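# Set bench rod across cabinet rack, then place part

## Task

Pick up the rod lying on the bench and lay it in the cabinet's rack so it runs straight across, between the two rods already in the rack, with each of its ends sitting in a notch of the rails. After that, set the part down on the same rack, and release everything once finished.

## Robot and tools

Robot: two arms, left_arm and right_arm, each a six-joint arm ending in a parallel two-finger gripper. Bases in the scene frame: left_arm at (-0.039, +0.296, 0) m with quat_wxyz (+0.998, 0, 0, +0.069); right_arm at (0, -0.328, 0) m with quat_wxyz (+0.999, 0, 0, +0.051).

Scene frame: origin on the table top midway between the arms, +x out over the table, +z up, and left_arm on the +y side. The arm names do not tell you which side of a picture an arm appears on. Joint ranges (rad), base to hand: waist -2.618 to 3.054, shoulder 0.000 to 3.142, elbow 0.000 to 3.142, wrist pitch -1.571 to 1.571, wrist yaw -1.571 to 1.571, wrist roll -2.094 to 2.094. An elbow cannot quite straighten fully.

Gripper frame: fingers extend along the gripper's +z axis and close along its y axis. The reported end_effector_position is the point between the pads, roughly 1 cm short of the fingertips. A wrist camera mount also sticks out near the hand, so leave clearance.

The row format (used by execute_actions and by move's target): 16 plain numbers, always for both arms even when one is idle. Order: left_arm x, y, z, qw, qx, qy, qz, opening, then right_arm the same eight. x, y, z are an absolute goal for that gripper's end_effector_position in metres, scene frame; qw..qz are an absolute goal orientation (w first) in the scene frame. Opening runs from -1 (closed) to +1 (fully open, 0.094 m). Optionally 12 more numbers, each 0 to 1, scale joint stiffness: left_arm's six joints then right_arm's six, in Joint positions order; they persist until changed.

execute_actions(actions): a list of up to 15 actions; each action is a list of up to 15 rows, one per 1/30 s control step. A short action repeats its final row to fill 15 steps. An empty list just reports state and images. A target lying more than 0.6 m from the gripper's current position along any of the gripper's own axes rejects that action for both arms; a malformed action, or a first action failing that check, rejects the whole call with no motion. Each control step the command is clipped to within 70 mm and 16 degrees of the measured pose, and damped IK favours position over orientation, so distant goals take several actions; after an action the arm continues at most to its last clipped pose, so resend the remainder. To hold an orientation steady, repeat your own quaternion in every row rather than copying the reported one, which may drift.

move(target, speed, blocking): target is one row as above (absolute poses, scene frame). The gripper follows a straight line to it, both arms finishing together, over 0.5 to 10 s; longer paths are cut at 10 s. speed is top path speed in m/s, 0.002 to 0.5 (default 0.25); rotation is capped at twice that in rad/s, turning the short way. The opening is applied at the start. Paths ignore obstacles and the other arm; grippers lag, wander and may overshoot the speed near full reach. Faster contact hits harder, and goals set beyond a contact press harder. blocking=false returns after 0.5 s while motion continues; until a result shows it has ended, further moves and execute_actions are refused, so call wait or stop first. The extra "move:" line reports the ending (done, off_target, moving, held, fault), the limits that acted (paced = pose clipped; held = a check blocked some steps, after which the arm may surge) and each gripper's distance from its goal. If only one arm is named, the other finished fine.

wait(seconds): 0 to 10; arms keep their last command and a running move proceeds, returning early if it ends. stop(): brakes a running move (needs stopping distance; fingers keep moving). zoom_image(camera, region): camera one of cam_high, cam_low, cam_left_wrist, cam_right_wrist (each 504x504); region [x0, y0, x1, y1] in pixels from the top-left, at most 504 by 504. read_manual(section): only "licences"; no motion. finished_scene(scene): pass the current scene number; ends it irreversibly after the last command is held and reports success.

Results: a state line `left_arm: ...` | `right_arm: ...` with each gripper's position and quaternion (less accurate at long reach), Joint positions (the last value is the measured opening in metres), Hand target lines (where the controller now drives each gripper), grip_measured (opening on the command scale, each gripper offset by up to about 1 mm), plus images. Motions often finish a centimetre or more off, usually low. "pose unreachable" means a clearance check altered or blocked that arm's command. FAULT lines mark an arm stop.

Gripping: away from +/-1 the fingers go to where grip_measured equals your number. To hold, command below grip_measured: about 0.03 under holds firmly, less holds gently. Pads manage about 50 to 62 N each (less on some hands, and less on items under about 2 mm thick), with a brief harder spike at first contact. Objects may be jerked while held or nudged while loose, so grip firmly.

Holding still: resend that arm's full pose from the latest result plus its intended opening in every call. An arm blocked by an object keeps pressing until commanded otherwise.

Heat: holding loads warms motors even while idle. MOTOR HOT appears at 75 °C; 90 °C stops that arm for 10 s (then that threshold is off for 5 minutes, and reapplies after); 100 °C drops the arm and gripper until cooled. These appear as OVER-TEMPERATURE FAULT lines. Keep holds short.

Avoid: the arms striking or pushing each other, dropping or knocking anything off the table, slips, slams and strong pushes. Work quickly and smoothly; the robot waits on your last command while you compose replies.

Each tool is called after "Call:" in YAML: its name, and indented under it one key for each argument.

## Session

Call:
execute_actions:
  actions: []

Scene clock: 0.00 s.
left_arm: end_effector_position=(+0.3164, -0.3014, +0.1750) grip_measured=+1.000 end_effector_quat_wxyz=(-0.061, -0.122, +0.694, -0.707) | right_arm: end_effector_position=(+0.3924, -0.4387, +0.3223) grip_measured=+1.000 end_effector_quat_wxyz=(+0.033, -0.309, +0.856, -0.414)
Joint positions: left_arm=[-1.03   2.533  1.9    0.643  0.59  -1.837  0.094] | right_arm=[-0.069  1.853  2.16  -1.463  0.772 -0.831  0.094]
Joint velocities: left_arm=[-0.002 -0.007 -0.012 -0.007  0.022  0.007  0.   ] | right_arm=[-0.012 -0.012  0.002 -0.022 -0.007 -0.037  0.   ]
Motor temperatures (°C, as the motors report them): left_arm=[23 25 26 24 23 23] | right_arm=[24 24 26 24 26 24]
Hand target (left_arm): +0.316, -0.301, +0.185; -0.054, -0.114, +0.689, -0.714
Hand target (right_arm): +0.391, -0.440, +0.332; +0.046, -0.298, +0.855, -0.421
Joint stiffness scale: left_arm=[1. 1. 1. 1. 1. 1.] | right_arm=[1. 1. 1. 1. 1. 1.]

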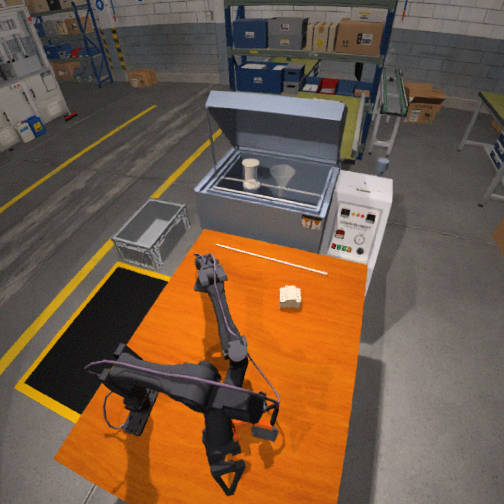

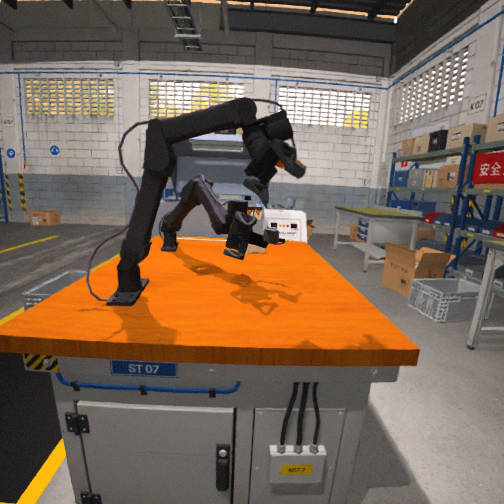

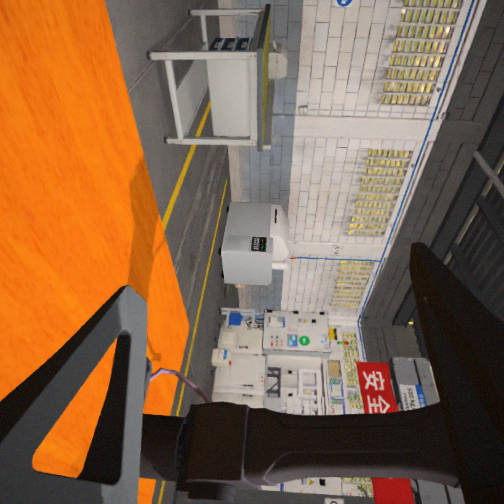

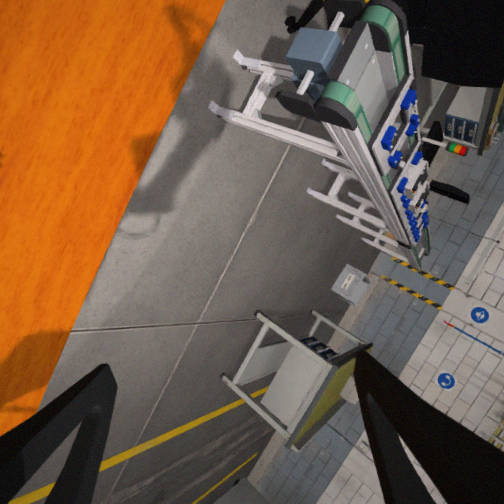

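Call:
zoom_image:
  camera: "cam_high"
  region: [170, 80, 410, 320]

Call:
move:
  target: [0.3,0.0,0.19,-0.061,-0.122,0.694,-0.707,1,0.391,-0.44,0.332,0.046,-0.298,0.855,-0.421,1]

Call:
move:
  target: [0.25,0.4,0.3,0,0,1,0,1,0.391,-0.44,0.332,0.046,-0.298,0.855,-0.421,1]

Region (170, 80, 410, 320) of cam_high's 504x504 image, scaled by 2.100, with more detail than that image has.

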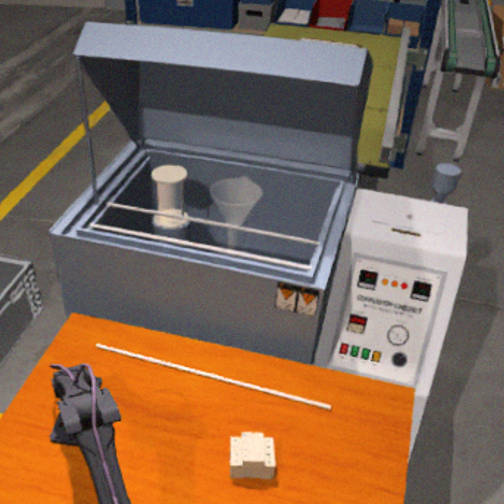

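Scene clock: 4.50 s.
left_arm: end_effector_position=(+0.3089, -0.0013, +0.1826) grip_measured=+1.000 end_effector_quat_wxyz=(-0.065, -0.137, +0.698, -0.700) | right_arm: end_effector_position=(+0.3924, -0.4387, +0.3223) grip_measured=+1.000 end_effector_quat_wxyz=(+0.033, -0.309, +0.856, -0.414)
Joint positions: left_arm=[-0.489  1.902  0.857  1.019  1.119 -1.834  0.094] | right_arm=[-0.069  1.853  2.16  -1.463  0.772 -0.831  0.094]
Joint velocities: left_arm=[-0.002 -0.007  0.002  0.051 -0.007  0.037  0.   ] | right_arm=[-0.027  0.007 -0.002 -0.022  0.051 -0.037  0.   ]
Motor temperatures (°C, as the motors report them): left_arm=[23 28 26 26 23 23] | right_arm=[24 25 26 24 26 24]
Hand target (left_arm): +0.302, +0.000, +0.189; -0.058, -0.120, +0.697, -0.704
Hand target (right_arm): +0.391, -0.440, +0.332; +0.046, -0.298, +0.855, -0.421
Off the commanded pose (left_arm): 0.012 m, 2 deg.
Off the commanded pose (right_arm): 0.010 m, 2 deg.
Joint stiffness scale: left_arm=[1. 1. 1. 1. 1. 1.] | right_arm=[1. 1. 1. 1. 1. 1.]
move: off_target (left_arm)

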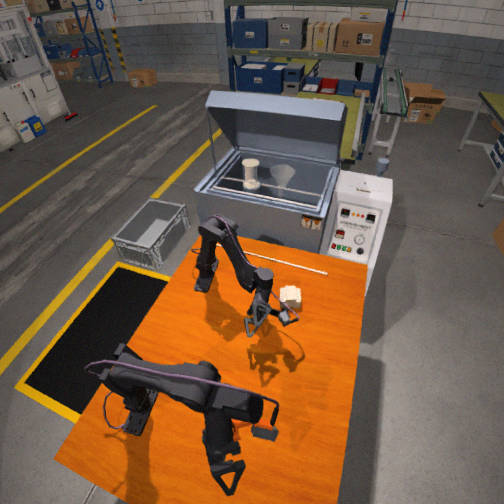

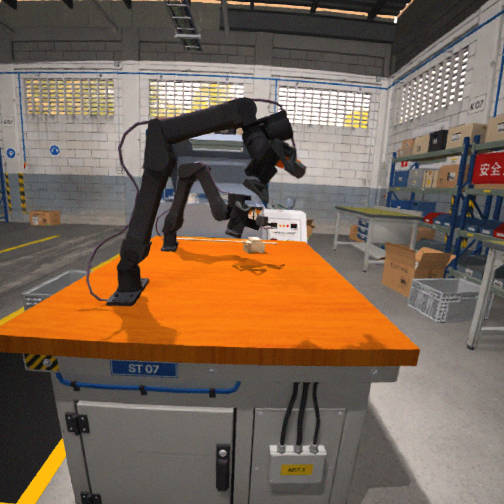

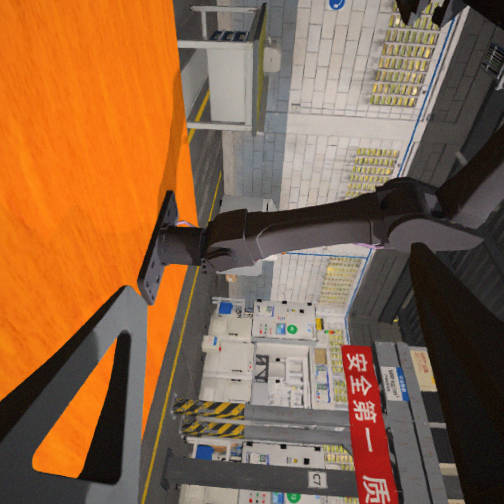

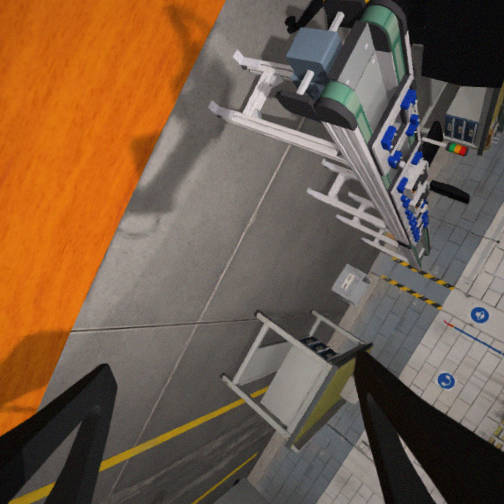

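Scene clock: 8.53 s.
left_arm: end_effector_position=(+0.2541, +0.4045, +0.2869) grip_measured=+1.000 end_effector_quat_wxyz=(+0.167, -0.017, +0.984, +0.057) | right_arm: end_effector_position=(+0.3924, -0.4387, +0.3223) grip_measured=+1.000 end_effector_quat_wxyz=(+0.033, -0.309, +0.856, -0.414)
Joint positions: left_arm=[ 0.214  1.551  1.887 -1.551  0.002  0.317  0.094] | right_arm=[-0.069  1.853  2.16  -1.463  0.772 -0.831  0.094]
Joint velocities: left_arm=[-0.032  0.002 -0.007  0.037  0.007 -0.066  0.   ] | right_arm=[ 0.012  0.017 -0.002 -0.007 -0.037  0.051  0.   ]
Motor temperatures (°C, as the motors report them): left_arm=[23 28 27 26 23 23] | right_arm=[24 26 26 25 26 24]
Hand target (left_arm): +0.254, +0.402, +0.299; +0.182, -0.008, +0.981, +0.066
Hand target (right_arm): +0.391, -0.440, +0.332; +0.046, -0.298, +0.855, -0.421
Off the commanded pose (left_arm): 0.014 m, 20 deg; orientation clipped at the last step of the last action.
Off the commanded pose (right_arm): 0.010 m, 2 deg.
Joint stiffness scale: left_arm=[1. 1. 1. 1. 1. 1.] | right_arm=[1. 1. 1. 1. 1. 1.]
joint sent to its limit (left arm) — the command would take joint 4 (wrist pitch) past its lower limit, so that joint was sent only as far as its limit.
move: off_target (left_arm); limits=paced

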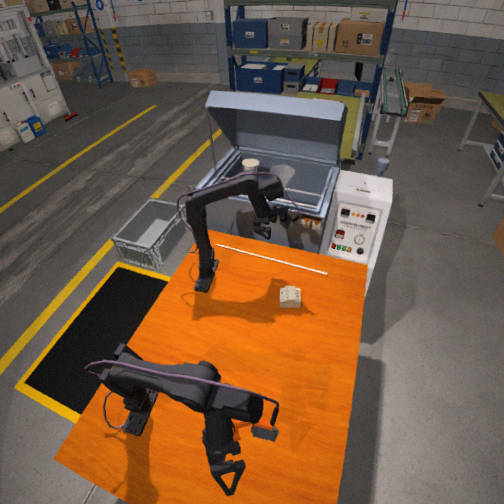

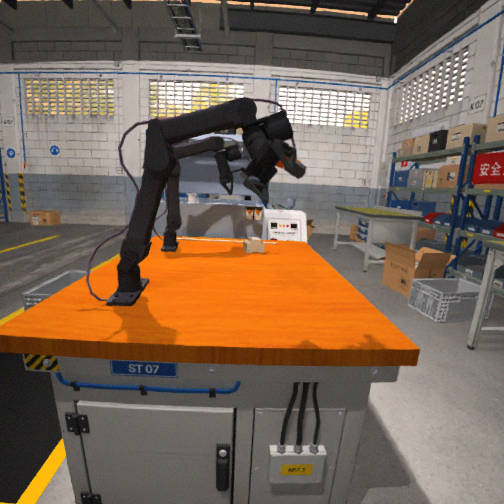

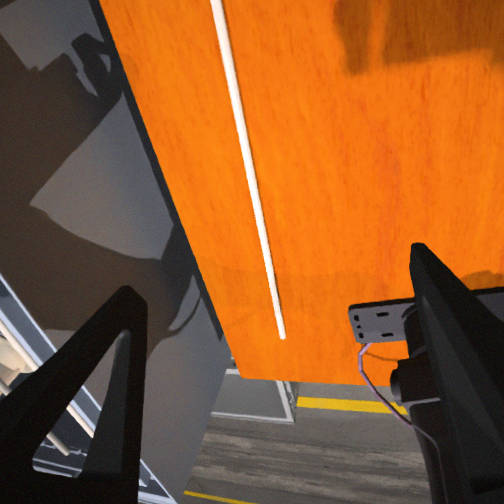

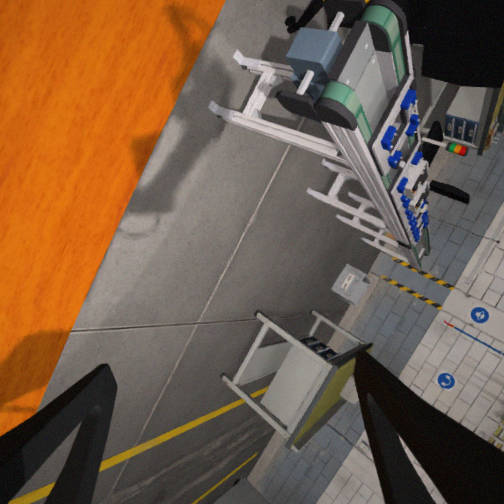

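Call:
move:
  target: [0.2,0.53,0.08,0,0,1,0,1,0.05,-0.6,0.3,0.033,-0.309,0.856,-0.414,1]

Scene clock: 13.47 s.
left_arm: end_effector_position=(+0.2024, +0.5316, +0.0815) grip_measured=+1.000 end_effector_quat_wxyz=(-0.002, -0.002, +1.000, +0.005) | right_arm: end_effector_position=(+0.0482, -0.5909, +0.2963) grip_measured=+1.000 end_effector_quat_wxyz=(+0.018, -0.286, +0.867, -0.407)
Joint positions: left_arm=[ 0.626  1.832  1.418 -1.152 -0.01   0.761  0.094] | right_arm=[-1.671  0.969  1.26  -1.056 -0.266 -2.092  0.094]
Joint velocities: left_arm=[-0.007 -0.007  0.007  0.007 -0.007  0.051  0.   ] | right_arm=[ 0.007  0.007  0.007 -0.066  0.007 -0.066  0.   ]
Motor temperatures (°C, as the motors report them): left_arm=[23 28 27 25 23 23] | right_arm=[24 26 27 25 26 24]
Hand target (left_arm): +0.200, +0.533, +0.078; -0.002, -0.001, +1.000, +0.005
Hand target (right_arm): +0.049, -0.594, +0.297; +0.025, -0.286, +0.867, -0.408
Off the commanded pose (left_arm): 0.003 m, 1 deg.
Off the commanded pose (right_arm): 0.010 m, 3 deg.
Joint stiffness scale: left_arm=[1. 1. 1. 1. 1. 1.] | right_arm=[1. 1. 1. 1. 1. 1.]
joint sent to its limit (right arm) — the command would take joint 6 (wrist roll) past its lower limit, so that joint was sent only as far as its limit.
move: off_target (right_arm)

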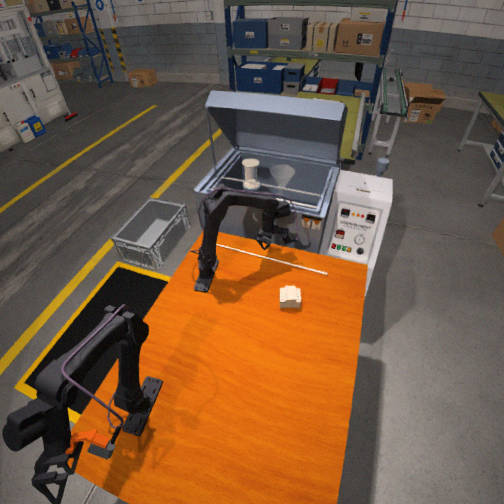

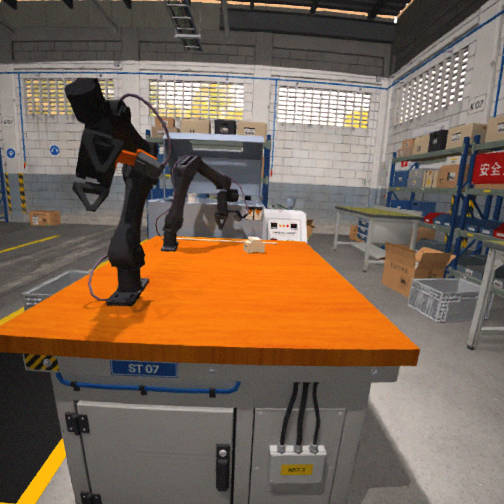

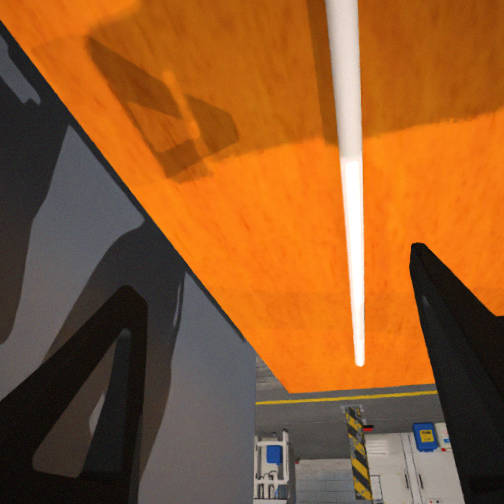

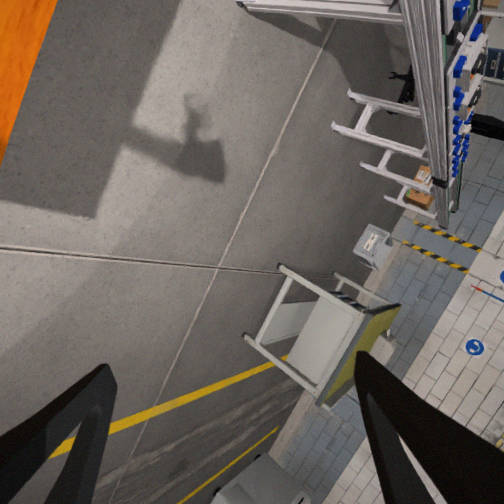

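Call:
move:
  target: [0.2,0.51,0.025,0,0,1,0,1,0.05,-0.59,0.297,0.025,-0.286,0.867,-0.408,1]
  speed: 0.12

Scene clock: 17.60 s.
left_arm: end_effector_position=(+0.1988, +0.5154, +0.0305) grip_measured=+1.000 end_effector_quat_wxyz=(-0.001, -0.000, +1.000, +0.006) | right_arm: end_effector_position=(+0.0486, -0.5908, +0.2963) grip_measured=+1.000 end_effector_quat_wxyz=(+0.019, -0.287, +0.867, -0.407)
Joint positions: left_arm=[ 0.598  1.832  1.207 -0.938 -0.01   0.736  0.094] | right_arm=[-1.671  0.969  1.26  -1.056 -0.268 -2.094  0.094]
Joint velocities: left_arm=[-0.017  0.012 -0.002  0.037 -0.007 -0.022  0.   ] | right_arm=[-0.022 -0.017 -0.007  0.007  0.007 -0.051  0.   ]
Motor temperatures (°C, as the motors report them): left_arm=[23 28 27 25 23 23] | right_arm=[24 26 27 26 26 24]
Hand target (left_arm): +0.200, +0.510, +0.025; +0.000, -0.000, +1.000, -0.000
Hand target (right_arm): +0.050, -0.590, +0.297; +0.025, -0.286, +0.867, -0.408
Off the commanded pose (left_arm): 0.008 m, 1 deg.
Off the commanded pose (right_arm): 0.002 m, 1 deg.
Joint stiffness scale: left_arm=[1. 1. 1. 1. 1. 1.] | right_arm=[1. 1. 1. 1. 1. 1.]
move: done

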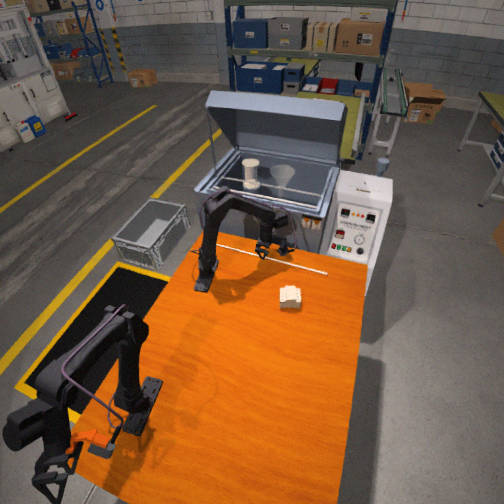

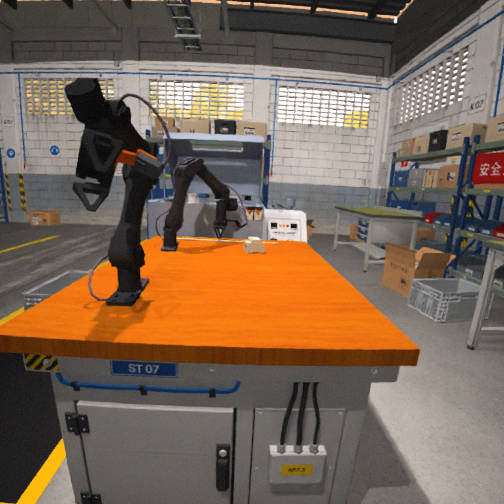

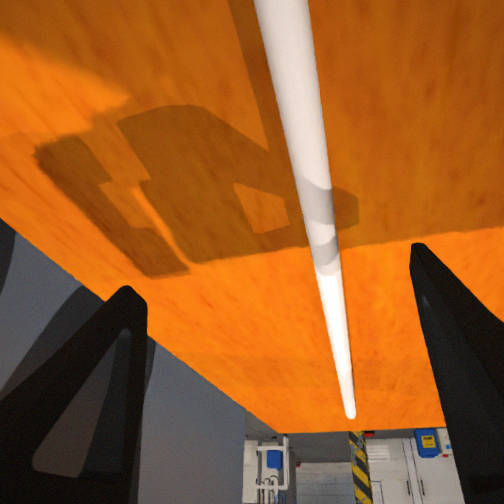

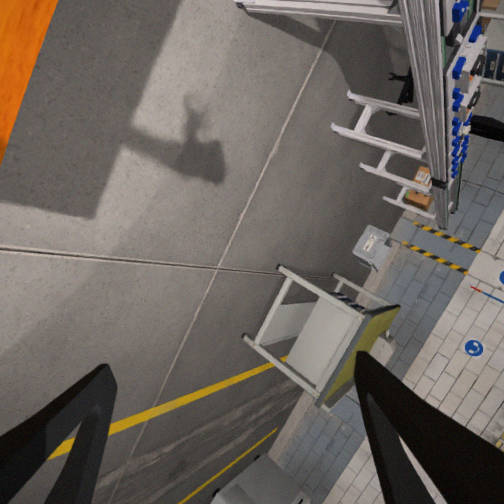

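Call:
move:
  target: [0.215,0.497,0.007,0,0,1,0,0,0.05,-0.59,0.297,0.025,-0.286,0.867,-0.408,1]
  speed: 0.05

Call:
move:
  target: [0.215,0.497,0.007,0,0,1,0,-1,0.05,-0.59,0.297,0.025,-0.286,0.867,-0.408,1]
  speed: 0.05

Scene clock: 21.50 s.
left_arm: end_effector_position=(+0.2146, +0.5026, +0.0134) grip_measured=+0.002 end_effector_quat_wxyz=(+0.000, +0.001, +1.000, +0.007) | right_arm: end_effector_position=(+0.0486, -0.5908, +0.2963) grip_measured=+1.000 end_effector_quat_wxyz=(+0.019, -0.287, +0.867, -0.407)
Joint positions: left_arm=[ 0.536  1.869  1.182 -0.873 -0.011  0.676  0.047] | right_arm=[-1.671  0.969  1.26  -1.056 -0.268 -2.094  0.094]
Joint velocities: left_arm=[ 0.002  0.002 -0.012 -0.051 -0.007 -0.051 -0.   ] | right_arm=[-0.012  0.007  0.012  0.022  0.066  0.022  0.   ]
Motor temperatures (°C, as the motors report them): left_arm=[23 28 27 25 23 23] | right_arm=[24 26 27 26 26 24]
Hand target (left_arm): +0.215, +0.497, +0.007; +0.000, +0.000, +1.000, -0.001
Hand target (right_arm): +0.050, -0.590, +0.297; +0.025, -0.286, +0.867, -0.408
Off the commanded pose (left_arm): 0.008 m, 1 deg.
Off the commanded pose (right_arm): 0.002 m, 1 deg.
Joint stiffness scale: left_arm=[1. 1. 1. 1. 1. 1.] | right_arm=[1. 1. 1. 1. 1. 1.]
move: done

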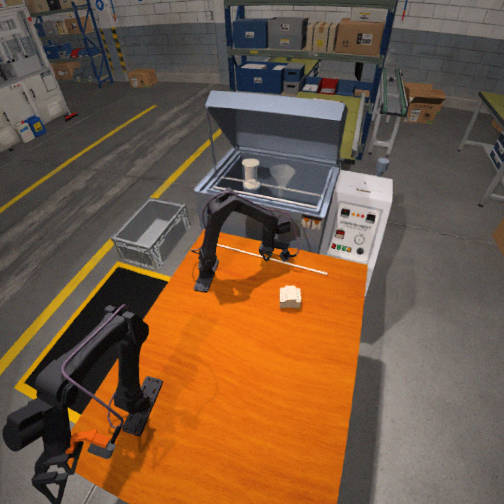

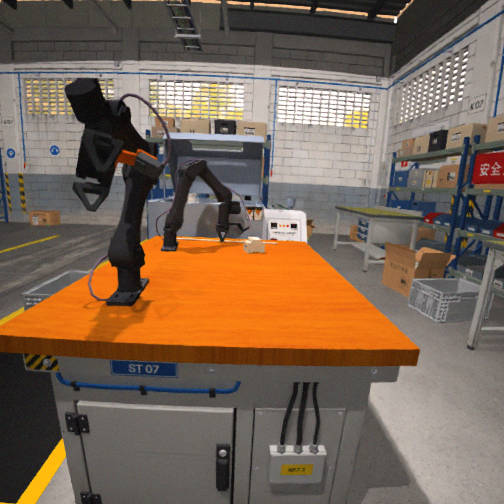

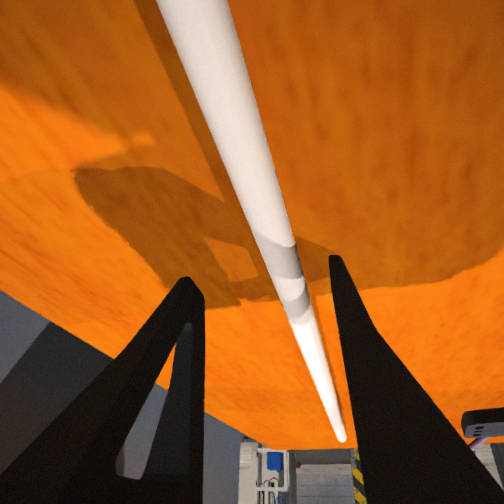

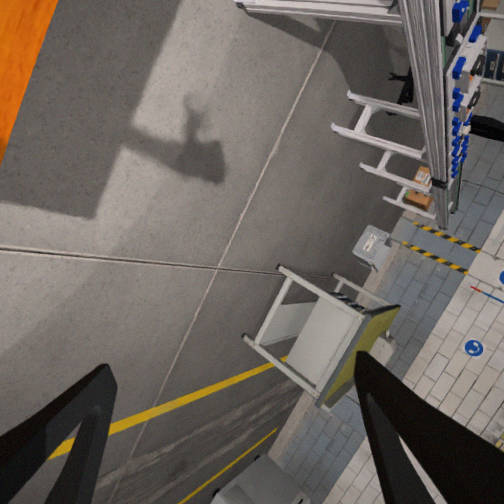

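Scene clock: 22.20 s.
left_arm: end_effector_position=(+0.2149, +0.5028, +0.0134) grip_measured=-0.813 end_effector_quat_wxyz=(+0.001, +0.000, +1.000, +0.008) | right_arm: end_effector_position=(+0.0486, -0.5908, +0.2963) grip_measured=+1.000 end_effector_quat_wxyz=(+0.019, -0.287, +0.867, -0.407)
Joint positions: left_arm=[ 0.536  1.869  1.182 -0.872 -0.011  0.676  0.009] | right_arm=[-1.671  0.969  1.26  -1.056 -0.268 -2.094  0.094]
Joint velocities: left_arm=[ 0.002  0.007 -0.002  0.007 -0.022  0.022 -0.   ] | right_arm=[ 0.012 -0.002  0.007 -0.066  0.037 -0.037  0.   ]
Motor temperatures (°C, as the motors report them): left_arm=[23 28 27 25 23 23] | right_arm=[24 26 27 26 26 24]
Hand target (left_arm): +0.215, +0.497, +0.007; -0.000, -0.000, +1.000, -0.000
Hand target (right_arm): +0.050, -0.590, +0.297; +0.025, -0.286, +0.867, -0.408
Off the commanded pose (left_arm): 0.009 m, 1 deg.
Off the commanded pose (right_arm): 0.002 m, 1 deg.
Joint stiffness scale: left_arm=[1. 1. 1. 1. 1. 1.] | right_arm=[1. 1. 1. 1. 1. 1.]
move: done

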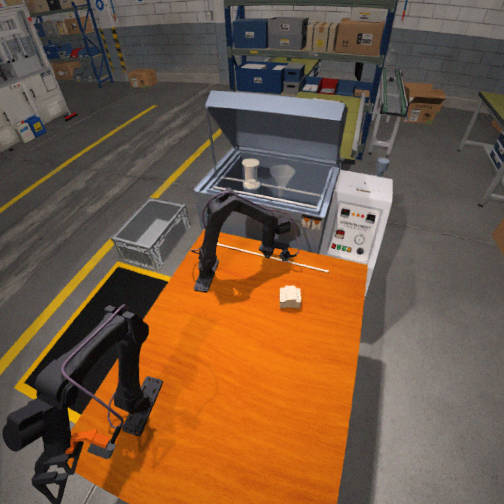

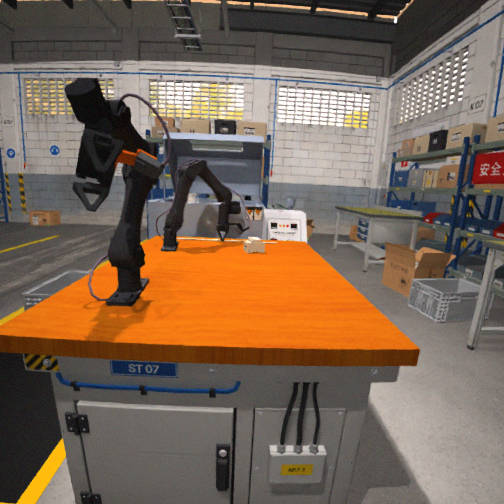

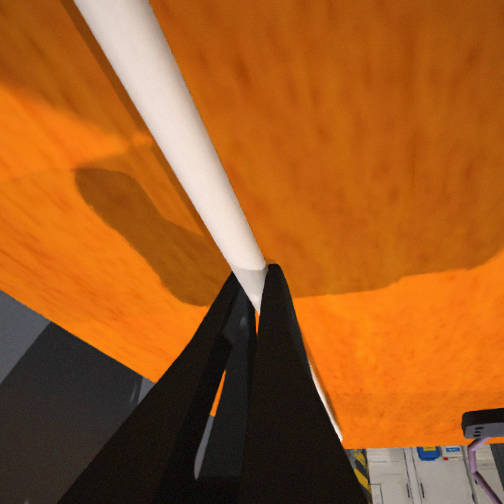

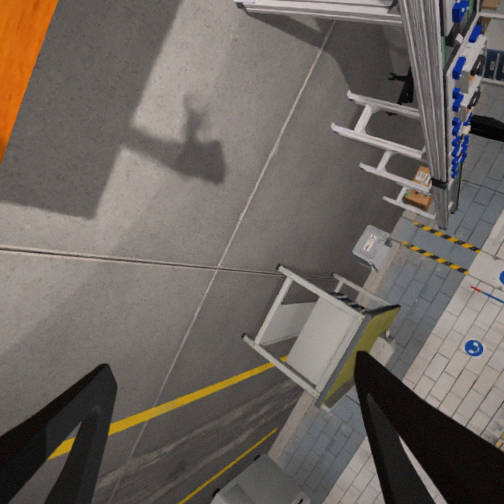

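Call:
move:
  target: [0.16,0.53,0.29,0,0,0.94,0.342,-1,0.05,-0.59,0.297,0.025,-0.286,0.867,-0.408,1]
  speed: 0.15

Call:
zoom_image:
  camera: "cam_low"
  region: [130, 110, 330, 270]

Scene clock: 27.57 s.
left_arm: end_effector_position=(+0.1587, +0.5284, +0.2756) grip_measured=-0.813 end_effector_quat_wxyz=(-0.010, +0.002, +0.947, +0.322) | right_arm: end_effector_position=(+0.0486, -0.5908, +0.2963) grip_measured=+1.000 end_effector_quat_wxyz=(+0.019, -0.287, +0.867, -0.407)
Joint positions: left_arm=[ 0.41   1.421  1.601 -1.385 -0.558  0.659  0.009] | right_arm=[-1.671  0.969  1.26  -1.056 -0.268 -2.094  0.094]
Joint velocities: left_arm=[-0.002  0.007 -0.002 -0.022  0.022  0.081  0.001] | right_arm=[-0.002  0.002  0.012 -0.022 -0.037 -0.051  0.   ]
Motor temperatures (°C, as the motors report them): left_arm=[23 28 27 25 23 23] | right_arm=[24 25 27 27 26 24]
Hand target (left_arm): +0.158, +0.528, +0.292; +0.004, +0.000, +0.940, +0.341
Hand target (right_arm): +0.050, -0.590, +0.297; +0.025, -0.286, +0.867, -0.408
Off the commanded pose (left_arm): 0.015 m, 3 deg.
Off the commanded pose (right_arm): 0.002 m, 1 deg.
Joint stiffness scale: left_arm=[1. 1. 1. 1. 1. 1.] | right_arm=[1. 1. 1. 1. 1. 1.]
move: off_target (left_arm)

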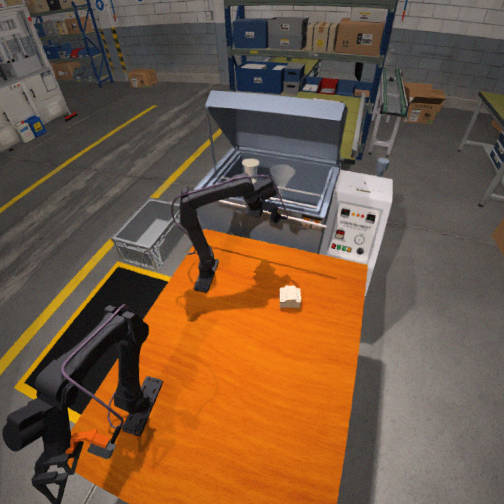

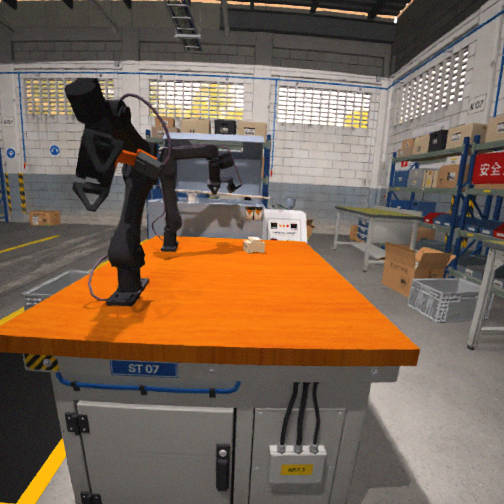

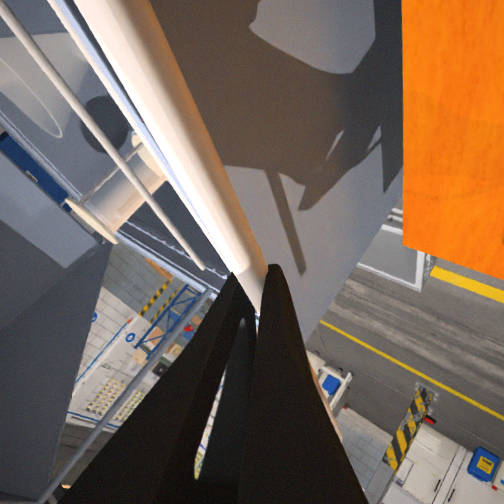

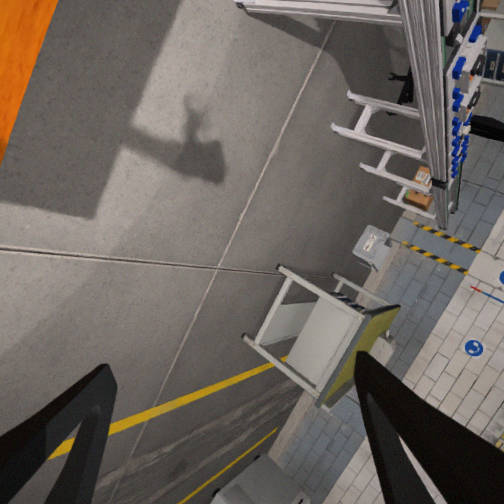

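Region (130, 110, 330, 270) of cam_low's 504x504 image, scaled by 2.520, with more detail than that image has; it fills the top 403 rows of this view, and the rest is white.

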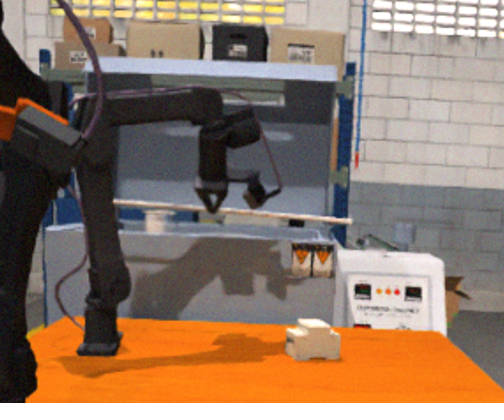

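Call:
move:
  target: [0.115,0.72,0.29,0,0,0.94,0.342,-1,0.05,-0.59,0.297,0.025,-0.286,0.867,-0.408,1]
  speed: 0.12

Call:
zoom_image:
  camera: "cam_high"
  region: [180, 130, 350, 250]

Scene clock: 32.83 s.
left_arm: end_effector_position=(+0.1115, +0.7156, +0.2781) grip_measured=-0.813 end_effector_quat_wxyz=(-0.016, +0.004, +0.944, +0.329) | right_arm: end_effector_position=(+0.0486, -0.5908, +0.2963) grip_measured=+1.000 end_effector_quat_wxyz=(+0.019, -0.287, +0.867, -0.407)
Joint positions: left_arm=[ 0.963  1.775  1.935 -1.125 -0.311  1.208  0.009] | right_arm=[-1.671  0.969  1.26  -1.056 -0.268 -2.094  0.094]
Joint velocities: left_arm=[ 0.002 -0.012 -0.022 -0.007 -0.022 -0.037  0.001] | right_arm=[-0.012 -0.012 -0.017 -0.007 -0.037 -0.037  0.   ]
Motor temperatures (°C, as the motors report them): left_arm=[23 28 28 25 23 23] | right_arm=[24 25 27 27 26 24]
Hand target (left_arm): +0.113, +0.721, +0.291; -0.003, +0.001, +0.938, +0.346
Hand target (right_arm): +0.050, -0.590, +0.297; +0.025, -0.286, +0.867, -0.408
Off the commanded pose (left_arm): 0.013 m, 2 deg.
Off the commanded pose (right_arm): 0.002 m, 1 deg.
Joint stiffness scale: left_arm=[1. 1. 1. 1. 1. 1.] | right_arm=[1. 1. 1. 1. 1. 1.]
move: off_target (left_arm)

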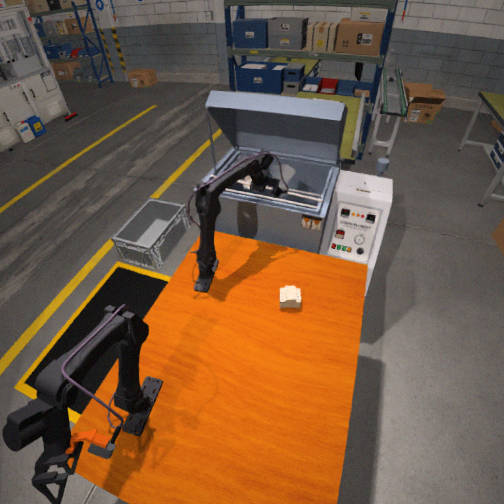

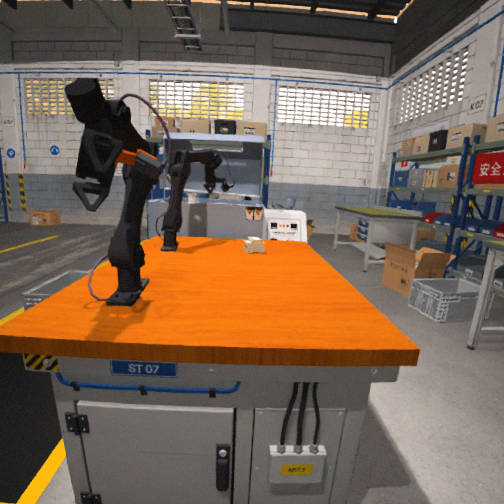

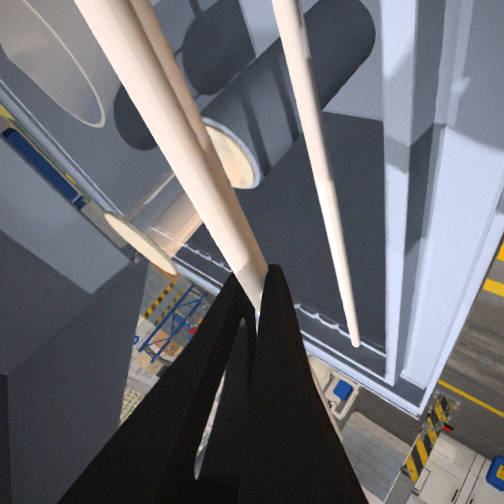

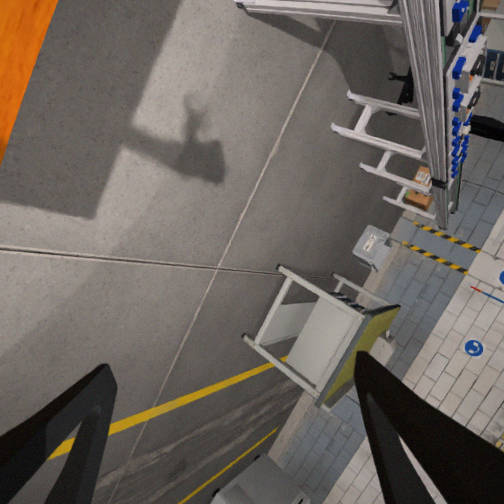

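Region (180, 130, 350, 250) of cam_high's 504x504 image, scaled by 2.965, with more detail than that image has; it fills the top 356 rows of this view, and the rest is white.

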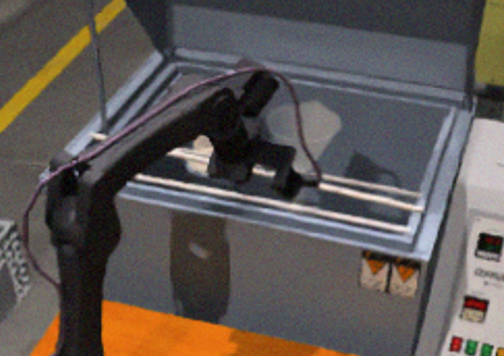

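Call:
move:
  target: [0.115,0.775,0.26,0.025,-0.008,0.94,0.342,-1,0.05,-0.59,0.297,0.025,-0.286,0.867,-0.408,1]
  speed: 0.06

Call:
zoom_image:
  camera: "cam_high"
  region: [180, 130, 350, 250]

Call:
zoom_image:
  camera: "cam_low"
  region: [135, 150, 285, 230]

Scene clock: 40.37 s.
left_arm: end_effector_position=(+0.1128, +0.7658, +0.2440) grip_measured=-0.813 end_effector_quat_wxyz=(+0.009, -0.004, +0.948, +0.319) | right_arm: end_effector_position=(+0.0486, -0.5908, +0.2963) grip_measured=+1.000 end_effector_quat_wxyz=(+0.019, -0.287, +0.867, -0.407)
Joint positions: left_arm=[ 1.039  1.922  1.991 -1.023 -0.22   1.239  0.009] | right_arm=[-1.671  0.969  1.26  -1.056 -0.268 -2.094  0.094]
Joint velocities: left_arm=[-0.002 -0.007  0.012  0.051 -0.007 -0.066  0.   ] | right_arm=[-0.002 -0.002 -0.007 -0.037 -0.051 -0.051  0.   ]
Motor temperatures (°C, as the motors report them): left_arm=[23 28 28 26 23 23] | right_arm=[24 25 27 28 26 24]
Hand target (left_arm): +0.114, +0.774, +0.260; +0.024, -0.007, +0.939, +0.342
Hand target (right_arm): +0.050, -0.590, +0.297; +0.025, -0.286, +0.867, -0.408
Off the commanded pose (left_arm): 0.019 m, 3 deg.
Off the commanded pose (right_arm): 0.002 m, 1 deg.
Joint stiffness scale: left_arm=[1. 1. 1. 1. 1. 1.] | right_arm=[1. 1. 1. 1. 1. 1.]
move: off_target (left_arm)

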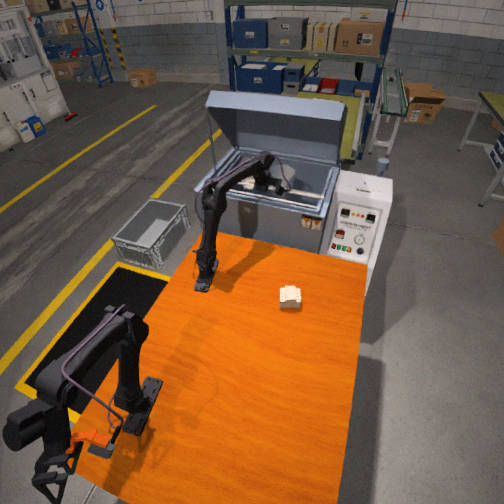

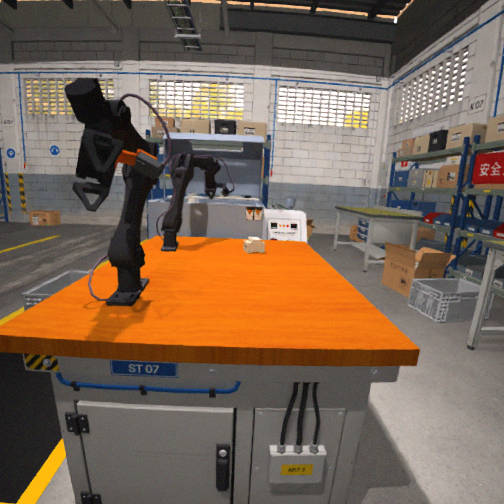

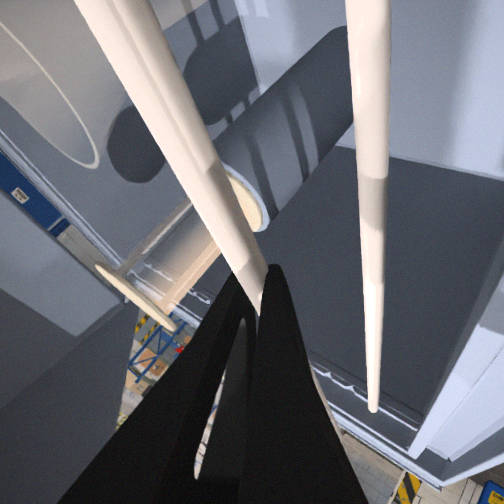

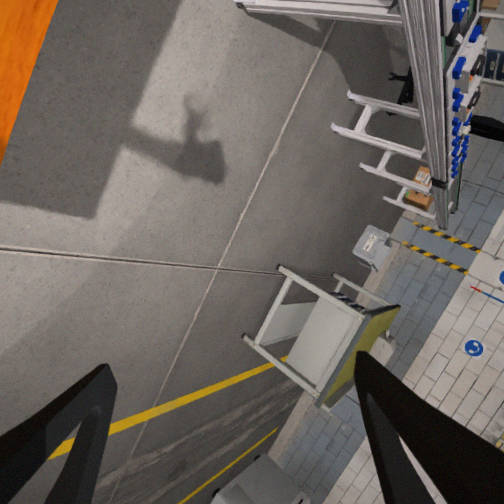

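Region (180, 130, 350, 250) of cam_high's 504x504 image, scaled by 2.965, with more detail than that image has; it fills the top 356 rows of this view, and the rest is white.

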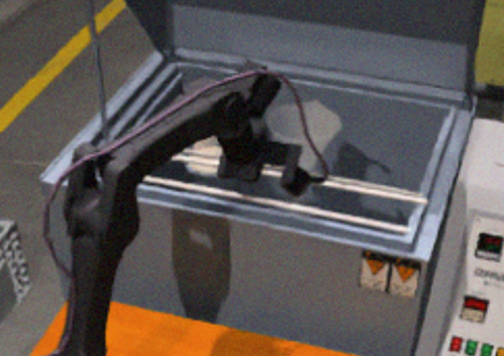

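Region (135, 150, 285, 230) of cam_low's 504x504 image, scaled by 3.360, with more detail than that image has; it fills the top 269 rows of this view, and the rest is white.

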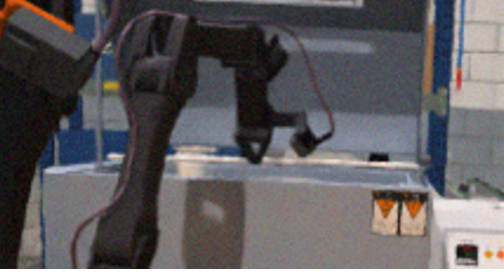

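Call:
move:
  target: [0.107,0.805,0.24,0.025,-0.008,0.94,0.342,-1,0.05,-0.59,0.297,0.025,-0.286,0.867,-0.408,1]
  speed: 0.05

Call:
zoom_image:
  camera: "cam_high"
  region: [200, 150, 340, 230]

Call:
zoom_image:
  camera: "cam_left_wrist"
  region: [260, 330, 460, 504]

Scene clock: 45.00 s.
left_arm: end_effector_position=(+0.1053, +0.7952, +0.2261) grip_measured=-0.813 end_effector_quat_wxyz=(+0.011, -0.005, +0.947, +0.321) | right_arm: end_effector_position=(+0.0486, -0.5908, +0.2963) grip_measured=+1.000 end_effector_quat_wxyz=(+0.019, -0.287, +0.867, -0.407)
Joint positions: left_arm=[ 1.083  2.005  2.03  -0.967 -0.192  1.273  0.009] | right_arm=[-1.671  0.969  1.26  -1.056 -0.268 -2.094  0.094]
Joint velocities: left_arm=[-0.012  0.022  0.017  0.007  0.007 -0.037 -0.001] | right_arm=[-0.002 -0.027  0.002 -0.007  0.066 -0.022  0.   ]
Motor temperatures (°C, as the motors report them): left_arm=[23 29 29 27 23 23] | right_arm=[24 25 27 28 26 24]
Hand target (left_arm): +0.107, +0.804, +0.241; +0.025, -0.008, +0.939, +0.342
Hand target (right_arm): +0.050, -0.590, +0.297; +0.025, -0.286, +0.867, -0.408
Off the commanded pose (left_arm): 0.017 m, 3 deg.
Off the commanded pose (right_arm): 0.002 m, 1 deg.
Joint stiffness scale: left_arm=[1. 1. 1. 1. 1. 1.] | right_arm=[1. 1. 1. 1. 1. 1.]
move: off_target (left_arm)

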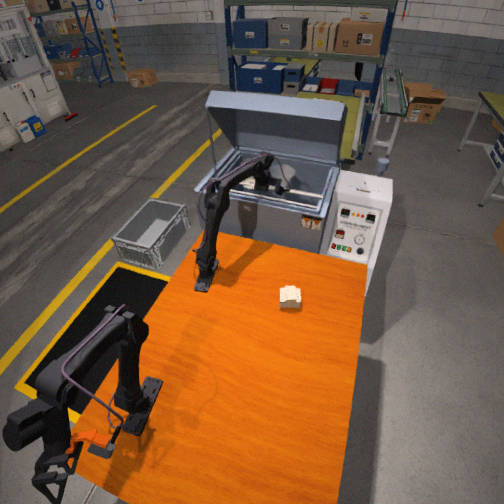

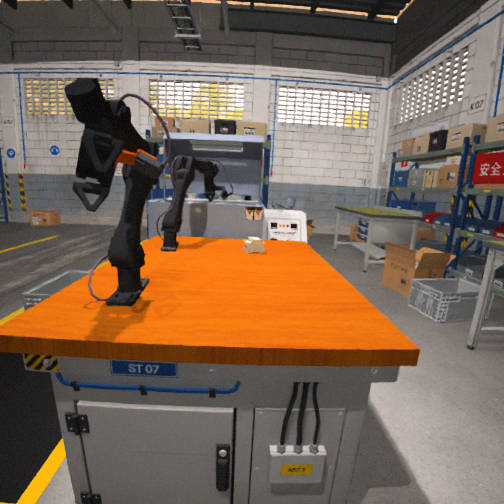

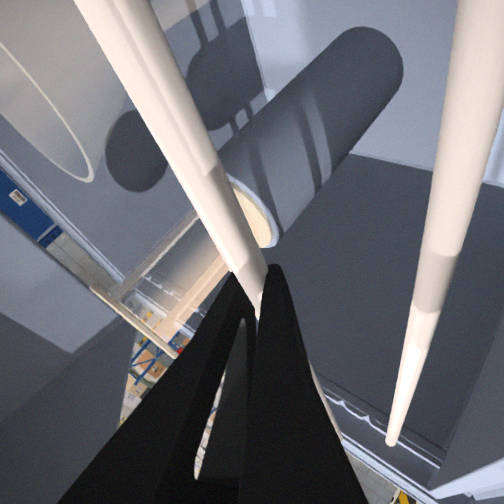

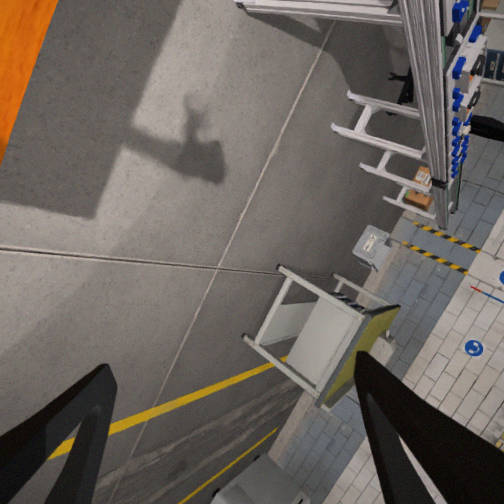

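Region (200, 150, 340, 230) of cam_high's 504x504 image, scaled by 3.600, with more detail than that image has; it fills the top 288 rows of this view, and the rest is white.

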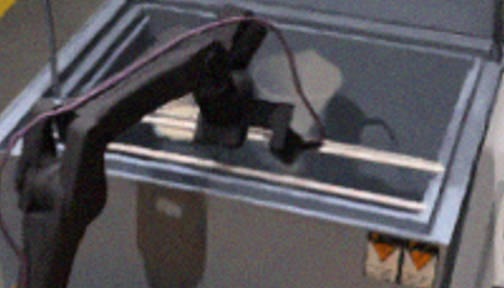

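Region (260, 330, 460, 504) of cam_left_wrist's 504x504 image, scaled by 2.520, with more detail than that image has; it fills the top 438 rows of this view, and the rest is white.

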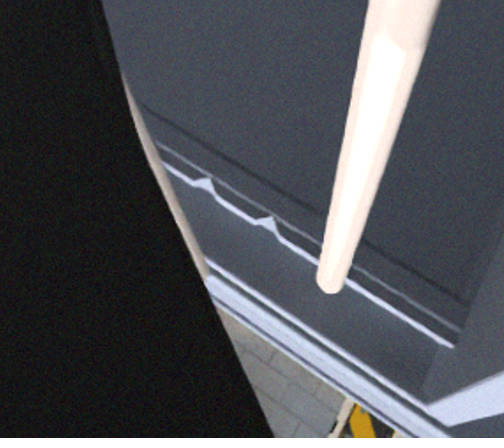

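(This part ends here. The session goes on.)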